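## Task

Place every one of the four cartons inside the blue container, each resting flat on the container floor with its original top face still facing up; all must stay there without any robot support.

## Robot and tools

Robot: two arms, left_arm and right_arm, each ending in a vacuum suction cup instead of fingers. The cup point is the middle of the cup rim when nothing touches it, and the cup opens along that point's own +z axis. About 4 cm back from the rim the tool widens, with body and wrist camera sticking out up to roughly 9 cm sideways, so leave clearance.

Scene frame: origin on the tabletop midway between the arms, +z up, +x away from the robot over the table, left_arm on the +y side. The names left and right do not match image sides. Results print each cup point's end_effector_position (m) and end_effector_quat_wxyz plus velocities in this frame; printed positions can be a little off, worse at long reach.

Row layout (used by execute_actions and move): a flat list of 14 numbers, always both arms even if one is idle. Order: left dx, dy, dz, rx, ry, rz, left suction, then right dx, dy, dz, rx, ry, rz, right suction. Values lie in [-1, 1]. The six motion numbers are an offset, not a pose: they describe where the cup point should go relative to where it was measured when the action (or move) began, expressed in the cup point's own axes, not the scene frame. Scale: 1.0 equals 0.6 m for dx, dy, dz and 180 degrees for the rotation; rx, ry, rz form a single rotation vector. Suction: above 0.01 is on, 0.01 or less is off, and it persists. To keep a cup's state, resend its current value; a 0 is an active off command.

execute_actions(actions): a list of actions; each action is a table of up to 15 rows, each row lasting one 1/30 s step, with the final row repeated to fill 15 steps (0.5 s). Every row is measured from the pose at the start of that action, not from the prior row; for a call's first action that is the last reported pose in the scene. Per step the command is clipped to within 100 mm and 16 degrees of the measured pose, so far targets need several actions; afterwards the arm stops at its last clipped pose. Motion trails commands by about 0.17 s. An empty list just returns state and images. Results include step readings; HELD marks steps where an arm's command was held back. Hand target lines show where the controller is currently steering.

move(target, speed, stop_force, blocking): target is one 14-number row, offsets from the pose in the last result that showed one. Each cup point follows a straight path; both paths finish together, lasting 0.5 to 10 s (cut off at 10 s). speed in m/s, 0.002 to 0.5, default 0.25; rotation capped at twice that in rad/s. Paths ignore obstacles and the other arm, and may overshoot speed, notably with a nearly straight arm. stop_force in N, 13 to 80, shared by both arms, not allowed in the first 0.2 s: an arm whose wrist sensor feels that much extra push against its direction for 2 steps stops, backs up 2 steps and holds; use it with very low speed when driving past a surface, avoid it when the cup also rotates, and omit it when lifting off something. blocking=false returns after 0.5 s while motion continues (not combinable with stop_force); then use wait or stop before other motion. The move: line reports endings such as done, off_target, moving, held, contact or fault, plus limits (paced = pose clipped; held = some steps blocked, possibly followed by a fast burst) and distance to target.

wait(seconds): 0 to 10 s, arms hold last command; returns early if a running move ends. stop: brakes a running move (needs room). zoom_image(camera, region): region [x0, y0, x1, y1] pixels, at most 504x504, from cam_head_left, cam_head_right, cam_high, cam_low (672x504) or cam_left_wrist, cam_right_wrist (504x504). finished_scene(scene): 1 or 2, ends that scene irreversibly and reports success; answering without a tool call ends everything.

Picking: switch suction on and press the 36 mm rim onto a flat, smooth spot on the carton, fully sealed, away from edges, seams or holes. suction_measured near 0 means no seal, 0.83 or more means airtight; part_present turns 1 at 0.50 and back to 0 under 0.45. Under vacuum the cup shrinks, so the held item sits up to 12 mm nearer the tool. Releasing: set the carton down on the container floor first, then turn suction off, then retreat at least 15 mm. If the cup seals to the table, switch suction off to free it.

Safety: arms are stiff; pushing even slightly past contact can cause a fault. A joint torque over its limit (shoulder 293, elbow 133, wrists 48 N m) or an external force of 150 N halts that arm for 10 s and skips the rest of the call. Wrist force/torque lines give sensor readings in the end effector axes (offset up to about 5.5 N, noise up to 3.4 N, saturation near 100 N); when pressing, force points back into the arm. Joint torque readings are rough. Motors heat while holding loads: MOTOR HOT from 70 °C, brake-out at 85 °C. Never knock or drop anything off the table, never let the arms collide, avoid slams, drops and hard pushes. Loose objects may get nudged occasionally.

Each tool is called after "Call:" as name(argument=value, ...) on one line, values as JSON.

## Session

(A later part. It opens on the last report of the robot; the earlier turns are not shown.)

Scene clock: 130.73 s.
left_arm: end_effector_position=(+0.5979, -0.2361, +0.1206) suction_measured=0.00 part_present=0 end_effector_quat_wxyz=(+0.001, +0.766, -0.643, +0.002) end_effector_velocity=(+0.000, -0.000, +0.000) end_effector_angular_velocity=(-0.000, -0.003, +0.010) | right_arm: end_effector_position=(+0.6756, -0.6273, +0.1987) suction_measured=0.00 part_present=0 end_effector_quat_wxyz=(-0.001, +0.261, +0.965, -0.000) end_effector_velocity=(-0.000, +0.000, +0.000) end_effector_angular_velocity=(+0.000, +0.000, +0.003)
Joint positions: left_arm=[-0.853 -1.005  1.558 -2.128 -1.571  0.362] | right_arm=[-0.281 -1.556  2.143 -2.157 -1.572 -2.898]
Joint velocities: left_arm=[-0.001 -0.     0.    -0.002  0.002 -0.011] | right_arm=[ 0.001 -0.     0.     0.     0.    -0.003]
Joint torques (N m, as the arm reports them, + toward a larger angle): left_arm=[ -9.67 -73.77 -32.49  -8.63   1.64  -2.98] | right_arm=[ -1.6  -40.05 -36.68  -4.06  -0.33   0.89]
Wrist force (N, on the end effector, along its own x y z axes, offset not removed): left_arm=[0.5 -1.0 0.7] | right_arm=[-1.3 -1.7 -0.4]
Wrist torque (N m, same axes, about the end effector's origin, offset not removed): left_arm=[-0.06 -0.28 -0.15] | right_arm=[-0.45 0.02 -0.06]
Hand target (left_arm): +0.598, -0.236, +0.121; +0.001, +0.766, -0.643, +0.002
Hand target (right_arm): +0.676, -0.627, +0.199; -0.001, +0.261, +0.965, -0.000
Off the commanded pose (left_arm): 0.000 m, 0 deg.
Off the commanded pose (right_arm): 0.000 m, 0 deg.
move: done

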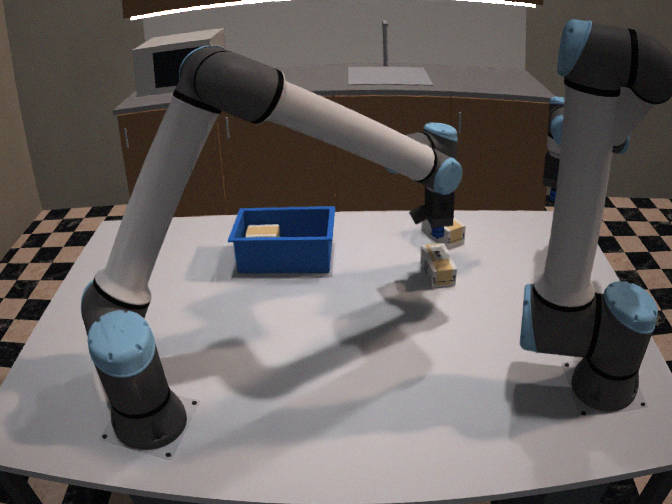

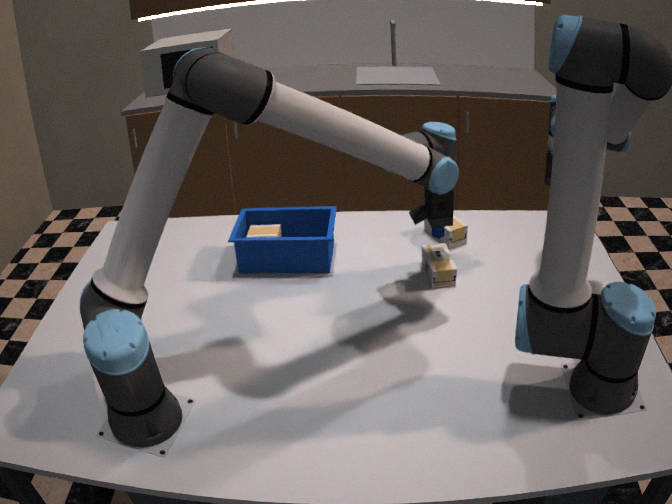

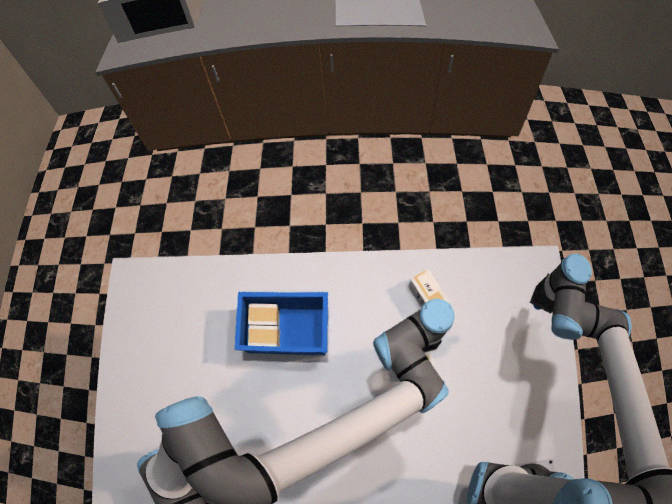

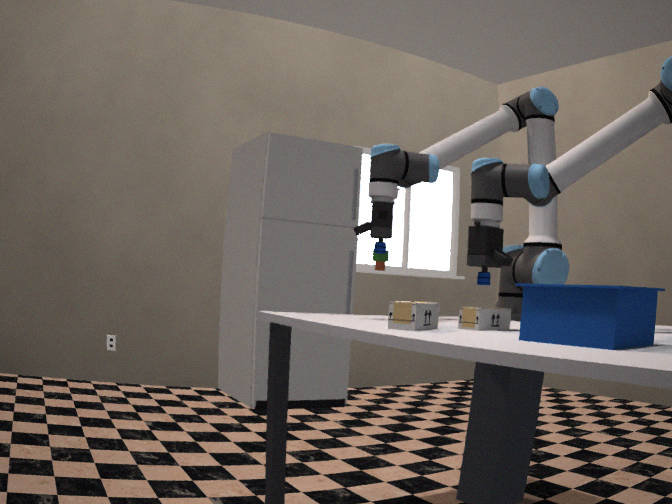

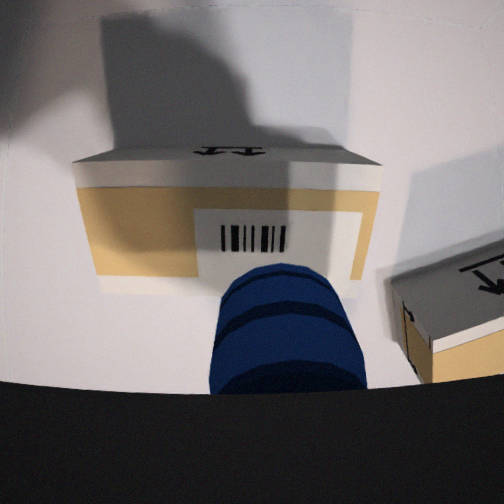

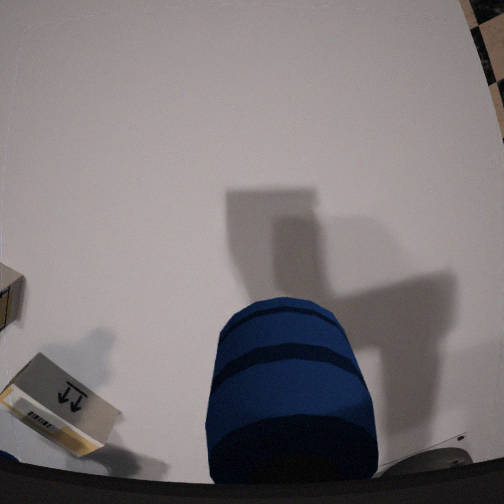

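Call:
move(target=[0,0.022,0.085,0,0,0,1,0,0,0,0,0,0,0], speed=0.1)

Call:
move(target=[0,0,0.06,0,0,0,1,0,0,0,0,0,0,0], speed=0.015, stop_force=13)

Scene clock: 135.37 s.
left_arm: end_effector_position=(+0.5850, -0.2385, +0.0698) suction_measured=0.00 part_present=0 end_effector_quat_wxyz=(+0.001, +0.766, -0.643, +0.002) end_effector_velocity=(-0.000, -0.000, -0.002) end_effector_angular_velocity=(-0.001, +0.001, +0.000) | right_arm: end_effector_position=(+0.6756, -0.6273, +0.1987) suction_measured=0.00 part_present=0 end_effector_quat_wxyz=(-0.001, +0.261, +0.965, -0.000) end_effector_velocity=(-0.000, -0.001, -0.000) end_effector_angular_velocity=(+0.000, +0.001, -0.003)
Joint positions: left_arm=[-0.866 -0.967  1.601 -2.208 -1.571  0.349] | right_arm=[-0.281 -1.556  2.143 -2.157 -1.572 -2.898]
Joint velocities: left_arm=[-0.     0.002  0.001 -0.003 -0.001 -0.   ] | right_arm=[-0.001  0.     0.     0.001 -0.     0.001]
Joint torques (N m, as the arm reports them, + toward a larger angle): left_arm=[-12.2  -75.85 -32.39  -7.84  -2.49  -2.4 ] | right_arm=[  1.38 -41.21 -35.15  -4.07  -0.14   0.58]
Wrist force (N, on the end effector, along its own x y z axes, offset not removed): left_arm=[0.6 -2.1 0.5] | right_arm=[-1.2 0.4 -1.6]
Wrist torque (N m, same axes, about the end effector's origin, offset not removed): left_arm=[-0.28 -0.28 -0.01] | right_arm=[-0.09 -0.09 -0.01]
Hand target (left_arm): +0.585, -0.238, +0.070; +0.001, +0.766, -0.643, +0.002
Hand target (right_arm): +0.676, -0.627, +0.199; -0.001, +0.261, +0.965, -0.000
Off the commanded pose (left_arm): 0.000 m, 0 deg.
Off the commanded pose (right_arm): 0.000 m, 0 deg.
move: done

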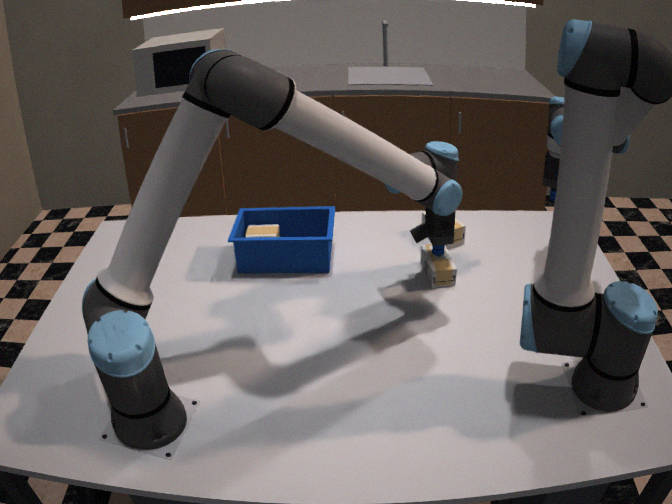

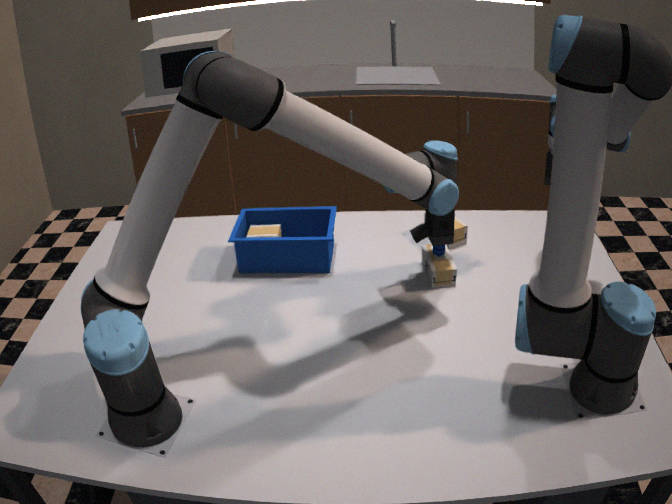

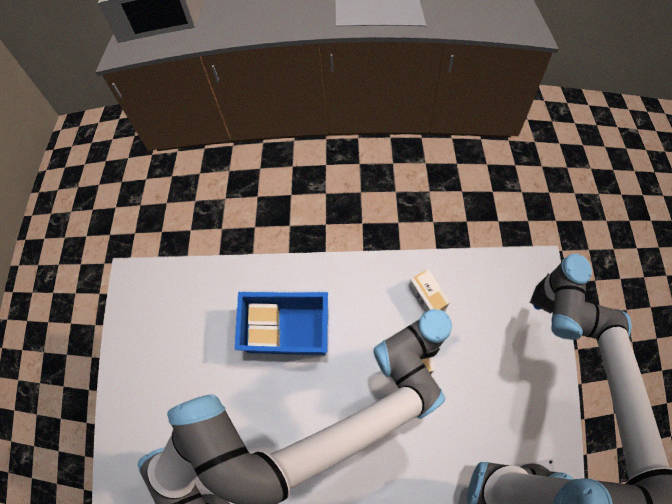

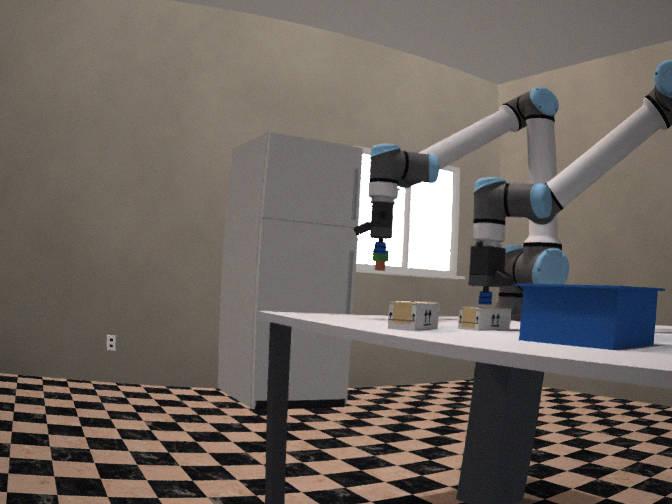

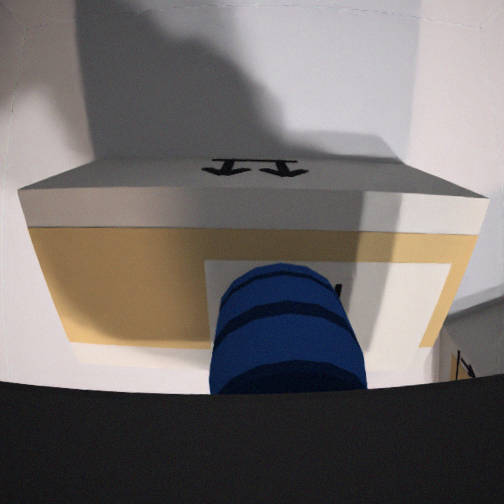

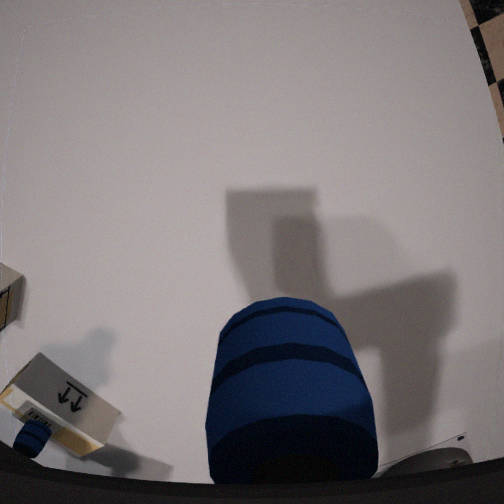

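Scene clock: 137.30 s.
left_arm: end_effector_position=(+0.5851, -0.2385, +0.0466) suction_measured=0.91 part_present=1 end_effector_quat_wxyz=(+0.001, +0.766, -0.643, +0.002) end_effector_velocity=(-0.000, +0.001, +0.002) end_effector_angular_velocity=(+0.004, +0.002, +0.000) | right_arm: end_effector_position=(+0.6756, -0.6273, +0.1987) suction_measured=0.00 part_present=0 end_effector_quat_wxyz=(-0.001, +0.261, +0.965, -0.000) end_effector_velocity=(-0.000, +0.000, -0.000) end_effector_angular_velocity=(+0.000, +0.001, +0.000)
Joint positions: left_arm=[-0.866 -0.945  1.611 -2.242 -1.571  0.349] | right_arm=[-0.281 -1.556  2.143 -2.157 -1.572 -2.898]
Joint velocities: left_arm=[ 0.    -0.002 -0.001  0.008  0.    -0.   ] | right_arm=[ 0.     0.    -0.     0.001  0.    -0.   ]
Joint torques (N m, as the arm reports them, + toward a larger angle): left_arm=[  6.54 -77.02 -34.28   0.07  -0.29   2.58] | right_arm=[  0.97 -40.98 -36.78  -3.76   0.11   0.27]
Wrist force (N, on the end effector, along its own x y z axes, offset not removed): left_arm=[-14.5 8.3 -40.5] | right_arm=[3.3 -3.8 -0.9]
Wrist torque (N m, same axes, about the end effector's origin, offset not removed): left_arm=[0.13 -0.28 -0.17] | right_arm=[-0.71 -0.73 0.01]
Hand target (left_arm): +0.585, -0.239, +0.047; +0.001, +0.766, -0.643, +0.002
Hand target (right_arm): +0.676, -0.627, +0.199; -0.001, +0.261, +0.965, -0.000
Off the commanded pose (left_arm): 0.013 m, 0 deg.
Off the commanded pose (right_arm): 0.000 m, 0 deg.
move: contact (left_arm)

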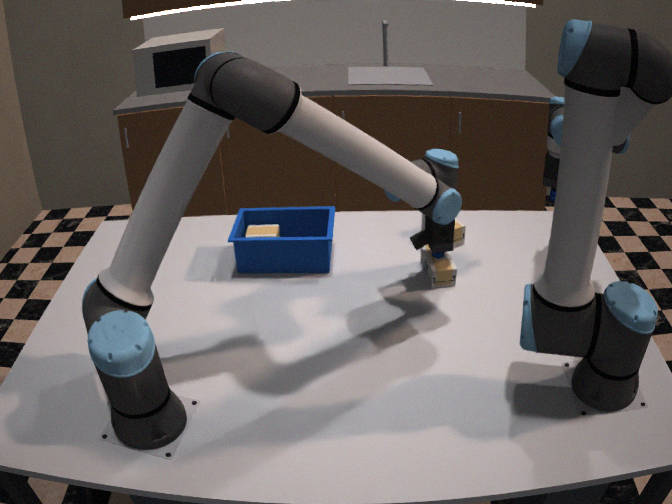

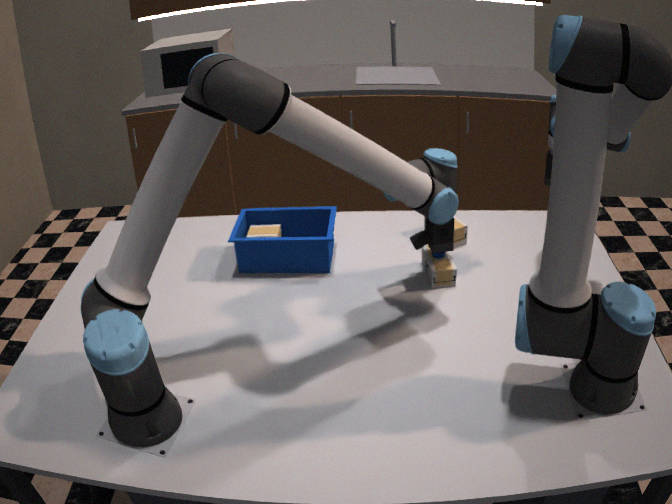

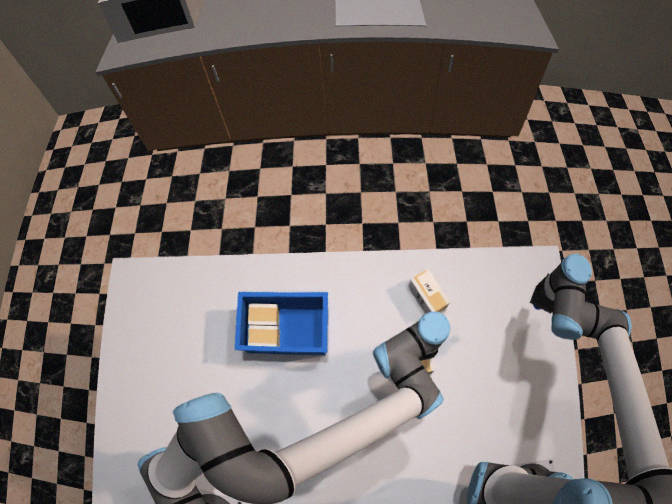

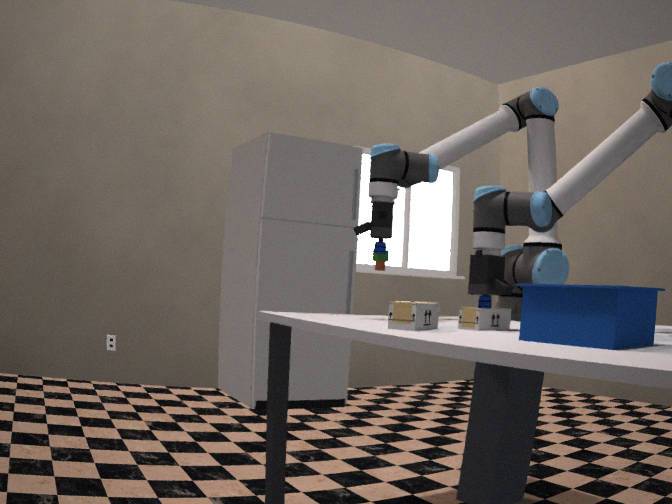

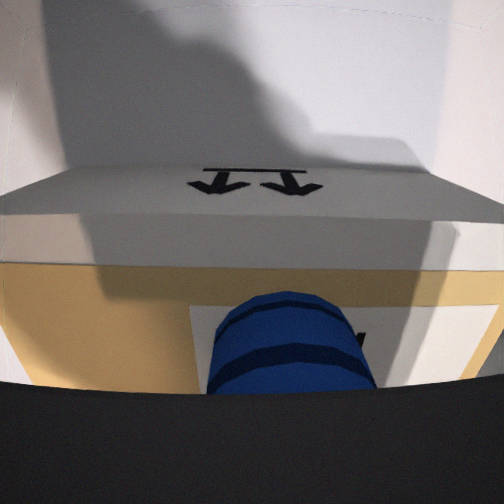

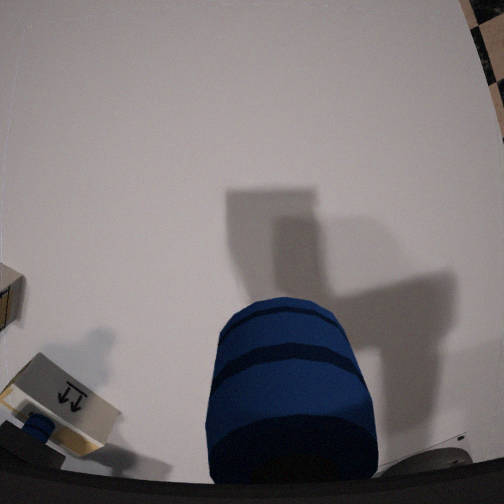

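Call:
move(target=[0,0,-0.25,0,0,0,1,0,0,0,0,0,0,0], speed=0.2)

Call:
move(target=[-0.67,-0.2975,0,0,0,0.05,1,0,0,0,0,0,0,0], speed=0.3)

Call:
move(target=[0,0,0.11,0,0,0,1,0,0,0,0,0,0,0], speed=0.08)

Scene clock: 145.20 s.
left_arm: end_effector_position=(+0.5848, -0.2381, +0.1964) suction_measured=0.91 part_present=1 end_effector_quat_wxyz=(+0.001, +0.766, -0.643, +0.002) end_effector_velocity=(+0.001, -0.000, +0.002) end_effector_angular_velocity=(-0.002, -0.001, +0.000) | right_arm: end_effector_position=(+0.6756, -0.6273, +0.1987) suction_measured=0.00 part_present=0 end_effector_quat_wxyz=(-0.001, +0.261, +0.965, -0.000) end_effector_velocity=(-0.000, -0.001, +0.000) end_effector_angular_velocity=(-0.000, +0.001, -0.001)
Joint positions: left_arm=[-0.866 -1.074  1.519 -2.02  -1.571  0.349] | right_arm=[-0.281 -1.556  2.143 -2.157 -1.572 -2.898]
Joint velocities: left_arm=[ 0.    -0.001 -0.002  0.001  0.     0.   ] | right_arm=[-0.001 -0.    -0.     0.001 -0.     0.   ]
Joint torques (N m, as the arm reports them, + toward a larger angle): left_arm=[ -10.34 -111.35  -51.79   -0.5    -0.33   -2.55] | right_arm=[ -1.1  -42.43 -35.95  -4.18  -0.51  -0.19]
Wrist force (N, on the end effector, along its own x y z axes, offset not removed): left_arm=[-1.1 -2.4 1.9] | right_arm=[1.1 -3.8 -3.3]
Wrist torque (N m, same axes, about the end effector's origin, offset not removed): left_arm=[-0.23 -0.15 -0.17] | right_arm=[-0.75 -0.36 -0.04]
Hand target (left_arm): +0.585, -0.238, +0.197; +0.001, +0.766, -0.643, +0.002
Hand target (right_arm): +0.676, -0.627, +0.199; -0.001, +0.261, +0.965, -0.000
Off the commanded pose (left_arm): 0.000 m, 0 deg.
Off the commanded pose (right_arm): 0.000 m, 0 deg.
move: done

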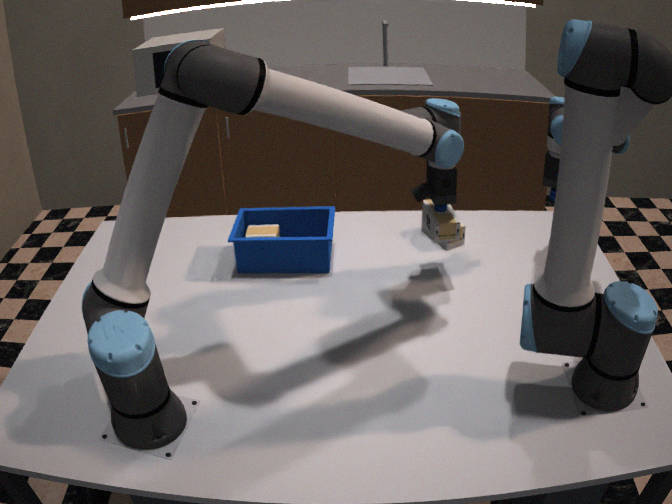

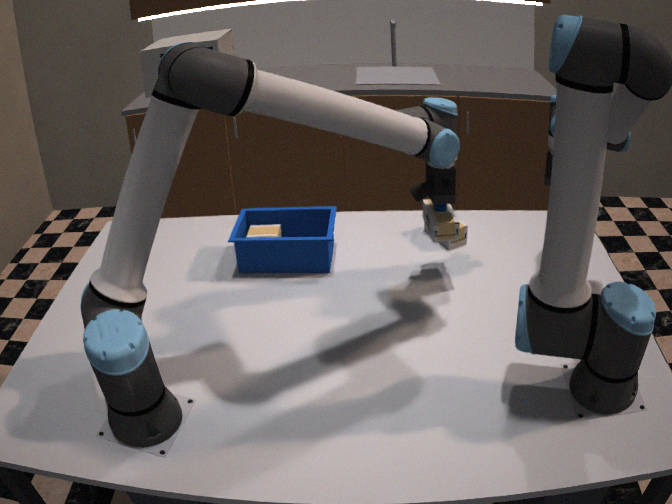

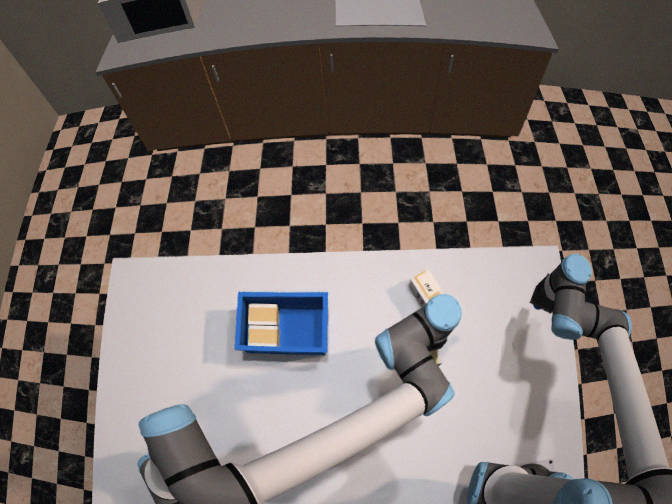

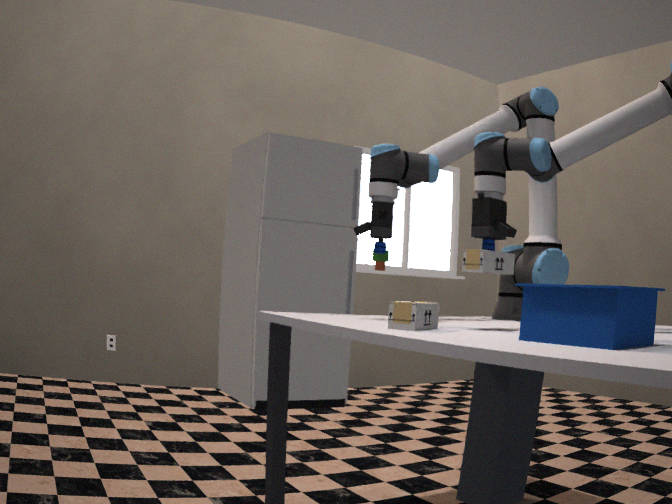

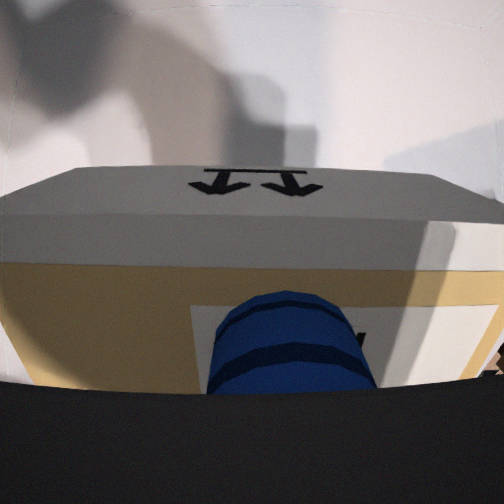

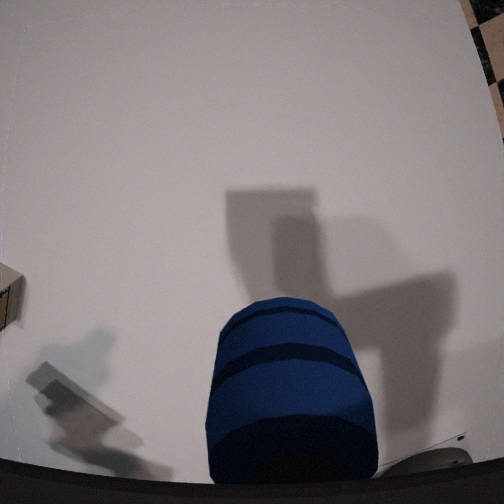

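Scene clock: 147.27 s.
left_arm: end_effector_position=(+0.6916, +0.1885, +0.1959) suction_measured=0.91 part_present=1 end_effector_quat_wxyz=(-0.000, +0.713, -0.701, +0.002) end_effector_velocity=(+0.001, +0.002, +0.000) end_effector_angular_velocity=(+0.000, -0.001, -0.002) | right_arm: end_effector_position=(+0.6756, -0.6273, +0.1987) suction_measured=0.00 part_present=0 end_effector_quat_wxyz=(-0.001, +0.261, +0.965, -0.000) end_effector_velocity=(+0.000, -0.000, -0.000) end_effector_angular_velocity=(+0.001, -0.000, -0.001)
Joint positions: left_arm=[-0.428 -1.322  1.877 -2.131 -1.571  0.944] | right_arm=[-0.281 -1.556  2.143 -2.157 -1.572 -2.898]
Joint velocities: left_arm=[ 0.002 -0.     0.    -0.001  0.001  0.004] | right_arm=[-0.001  0.     0.    -0.     0.001  0.001]
Joint torques (N m, as the arm reports them, + toward a larger angle): left_arm=[ 12.64 -90.56 -34.43  -8.65  -2.47   1.61] | right_arm=[ -2.33 -40.46 -36.35  -4.3   -0.13  -0.16]
Wrist force (N, on the end effector, along its own x y z axes, offset not removed): left_arm=[1.1 1.4 4.9] | right_arm=[4.0 -5.8 3.4]
Wrist torque (N m, same axes, about the end effector's origin, offset not removed): left_arm=[0.35 -0.45 -0.08] | right_arm=[-1.04 -0.76 -0.10]
Hand target (left_arm): +0.692, +0.189, +0.196; -0.000, +0.713, -0.701, +0.002
Hand target (right_arm): +0.676, -0.627, +0.199; -0.001, +0.261, +0.965, -0.000
Off the commanded pose (left_arm): 0.001 m, 0 deg.
Off the commanded pose (right_arm): 0.000 m, 0 deg.
move: done

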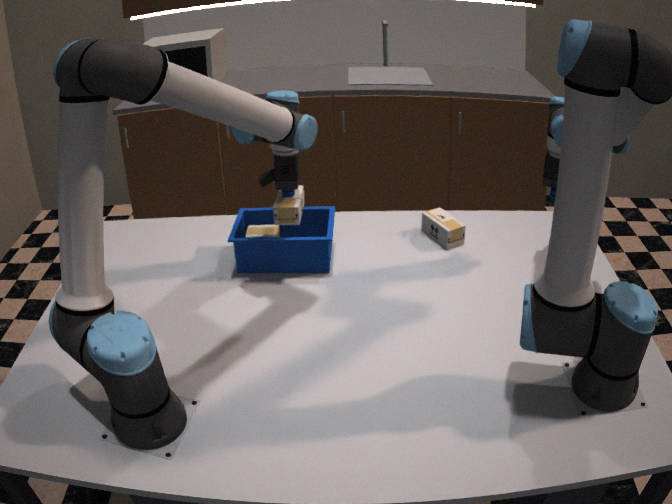

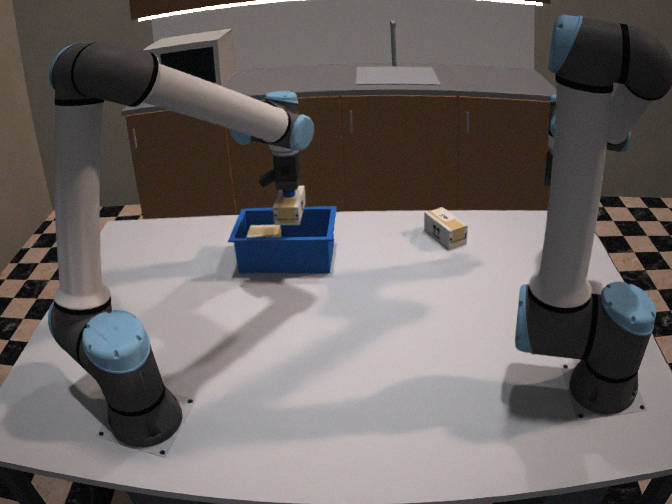

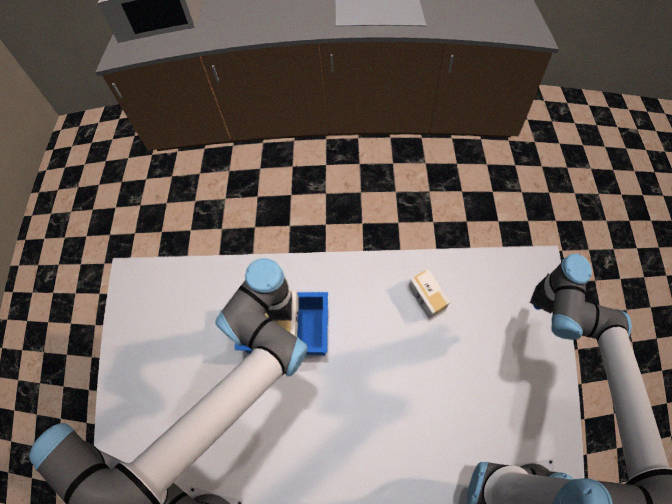

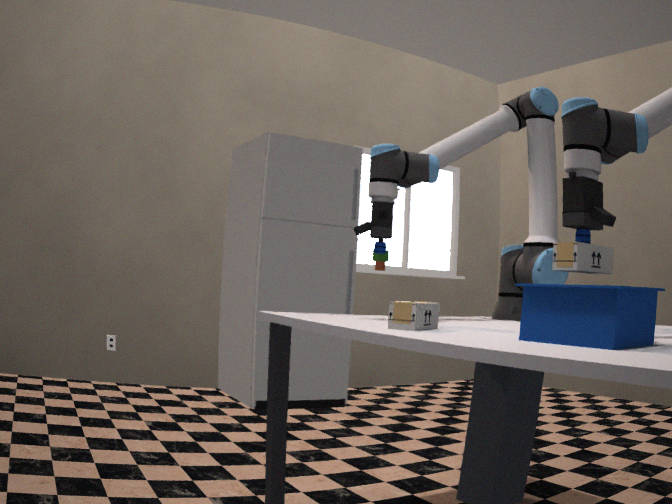

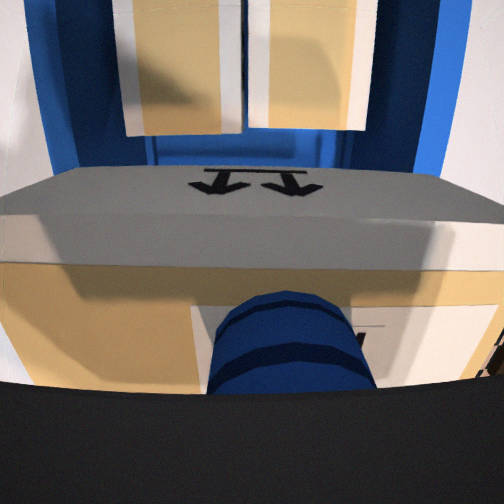

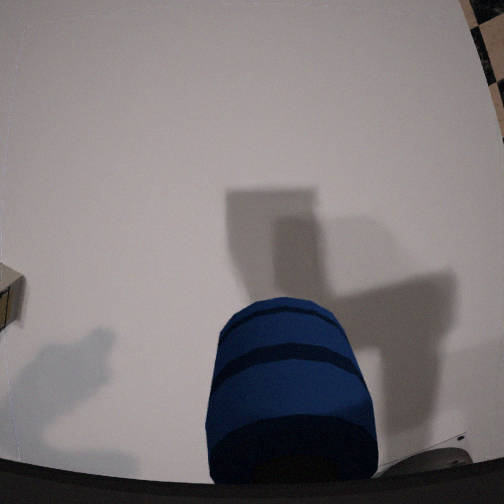

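Scene clock: 148.53 s.
left_arm: end_effector_position=(+0.6918, +0.1883, +0.1300) suction_measured=0.91 part_present=1 end_effector_quat_wxyz=(-0.000, +0.713, -0.701, +0.002) end_effector_velocity=(+0.000, +0.001, -0.002) end_effector_angular_velocity=(+0.001, +0.001, +0.001) | right_arm: end_effector_position=(+0.6756, -0.6273, +0.1987) suction_measured=0.00 part_present=0 end_effector_quat_wxyz=(-0.001, +0.261, +0.965, -0.000) end_effector_velocity=(+0.000, +0.000, +0.000) end_effector_angular_velocity=(-0.000, -0.001, -0.001)
Joint positions: left_arm=[-0.428 -1.256  1.929 -2.248 -1.571  0.944] | right_arm=[-0.281 -1.556  2.143 -2.157 -1.572 -2.898]
Joint velocities: left_arm=[ 0.001  0.002  0.001 -0.002 -0.    -0.001] | right_arm=[ 0.    -0.     0.    -0.001  0.     0.001]
Joint torques (N m, as the arm reports them, + toward a larger angle): left_arm=[ -2.   -55.51 -30.66  -8.39  -1.49  -1.12] | right_arm=[  1.04 -43.03 -35.93  -4.19  -0.4    0.05]
Wrist force (N, on the end effector, along its own x y z axes, offset not removed): left_arm=[0.8 0.2 1.4] | right_arm=[-0.6 -2.9 3.9]
Wrist torque (N m, same axes, about the end effector's origin, offset not removed): left_arm=[0.02 -0.36 -0.11] | right_arm=[-0.56 -0.01 0.00]
Hand target (left_arm): +0.692, +0.188, +0.130; -0.000, +0.713, -0.701, +0.002
Hand target (right_arm): +0.676, -0.627, +0.199; -0.001, +0.261, +0.965, -0.000
Off the commanded pose (left_arm): 0.000 m, 0 deg.
Off the commanded pose (right_arm): 0.000 m, 0 deg.
move: done

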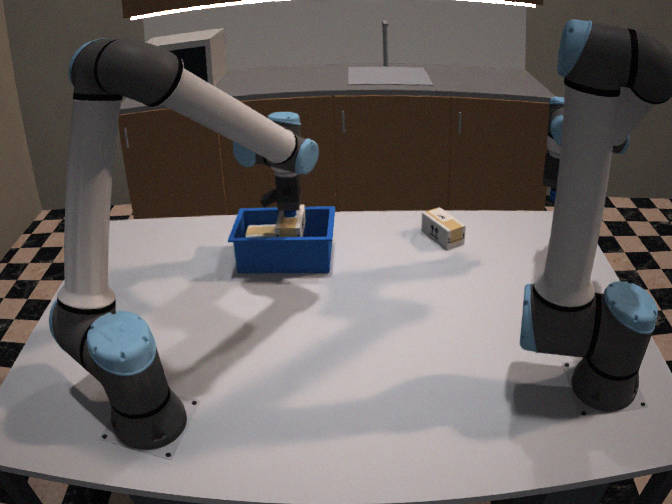

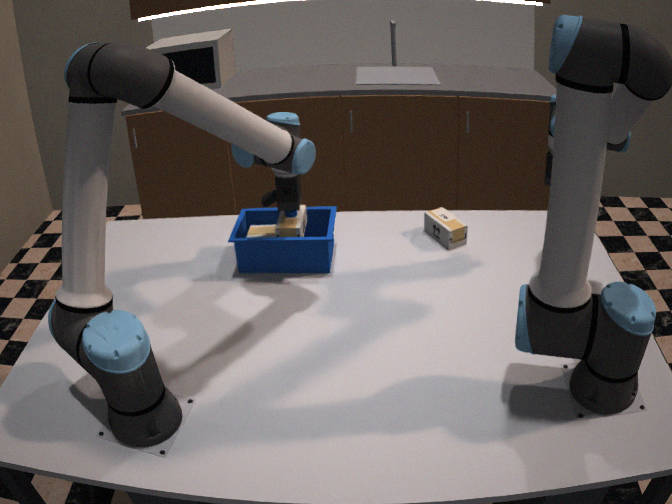

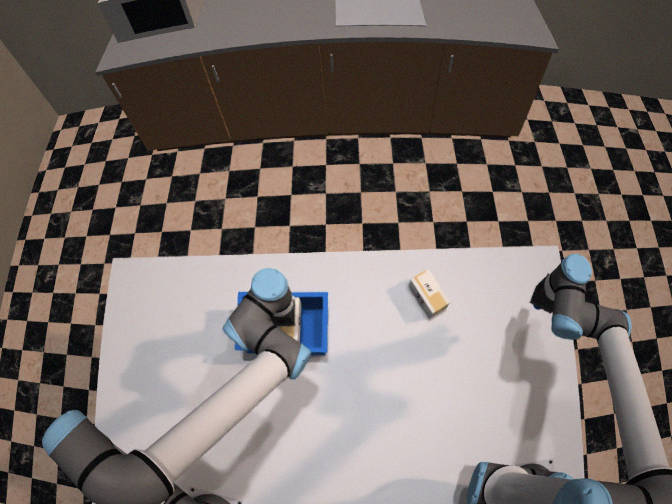

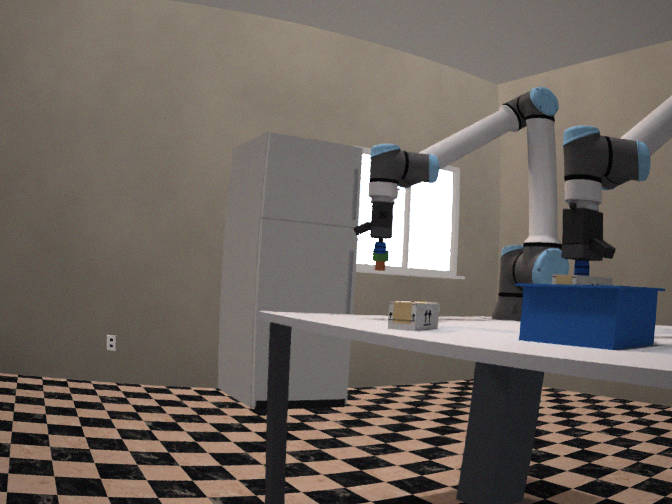

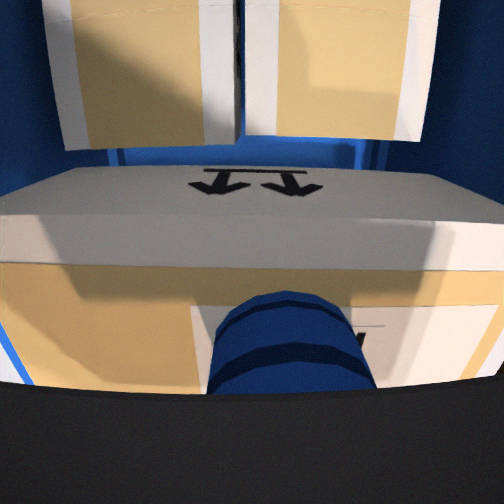

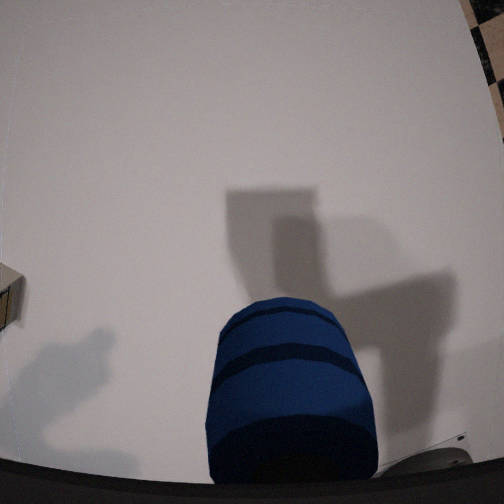

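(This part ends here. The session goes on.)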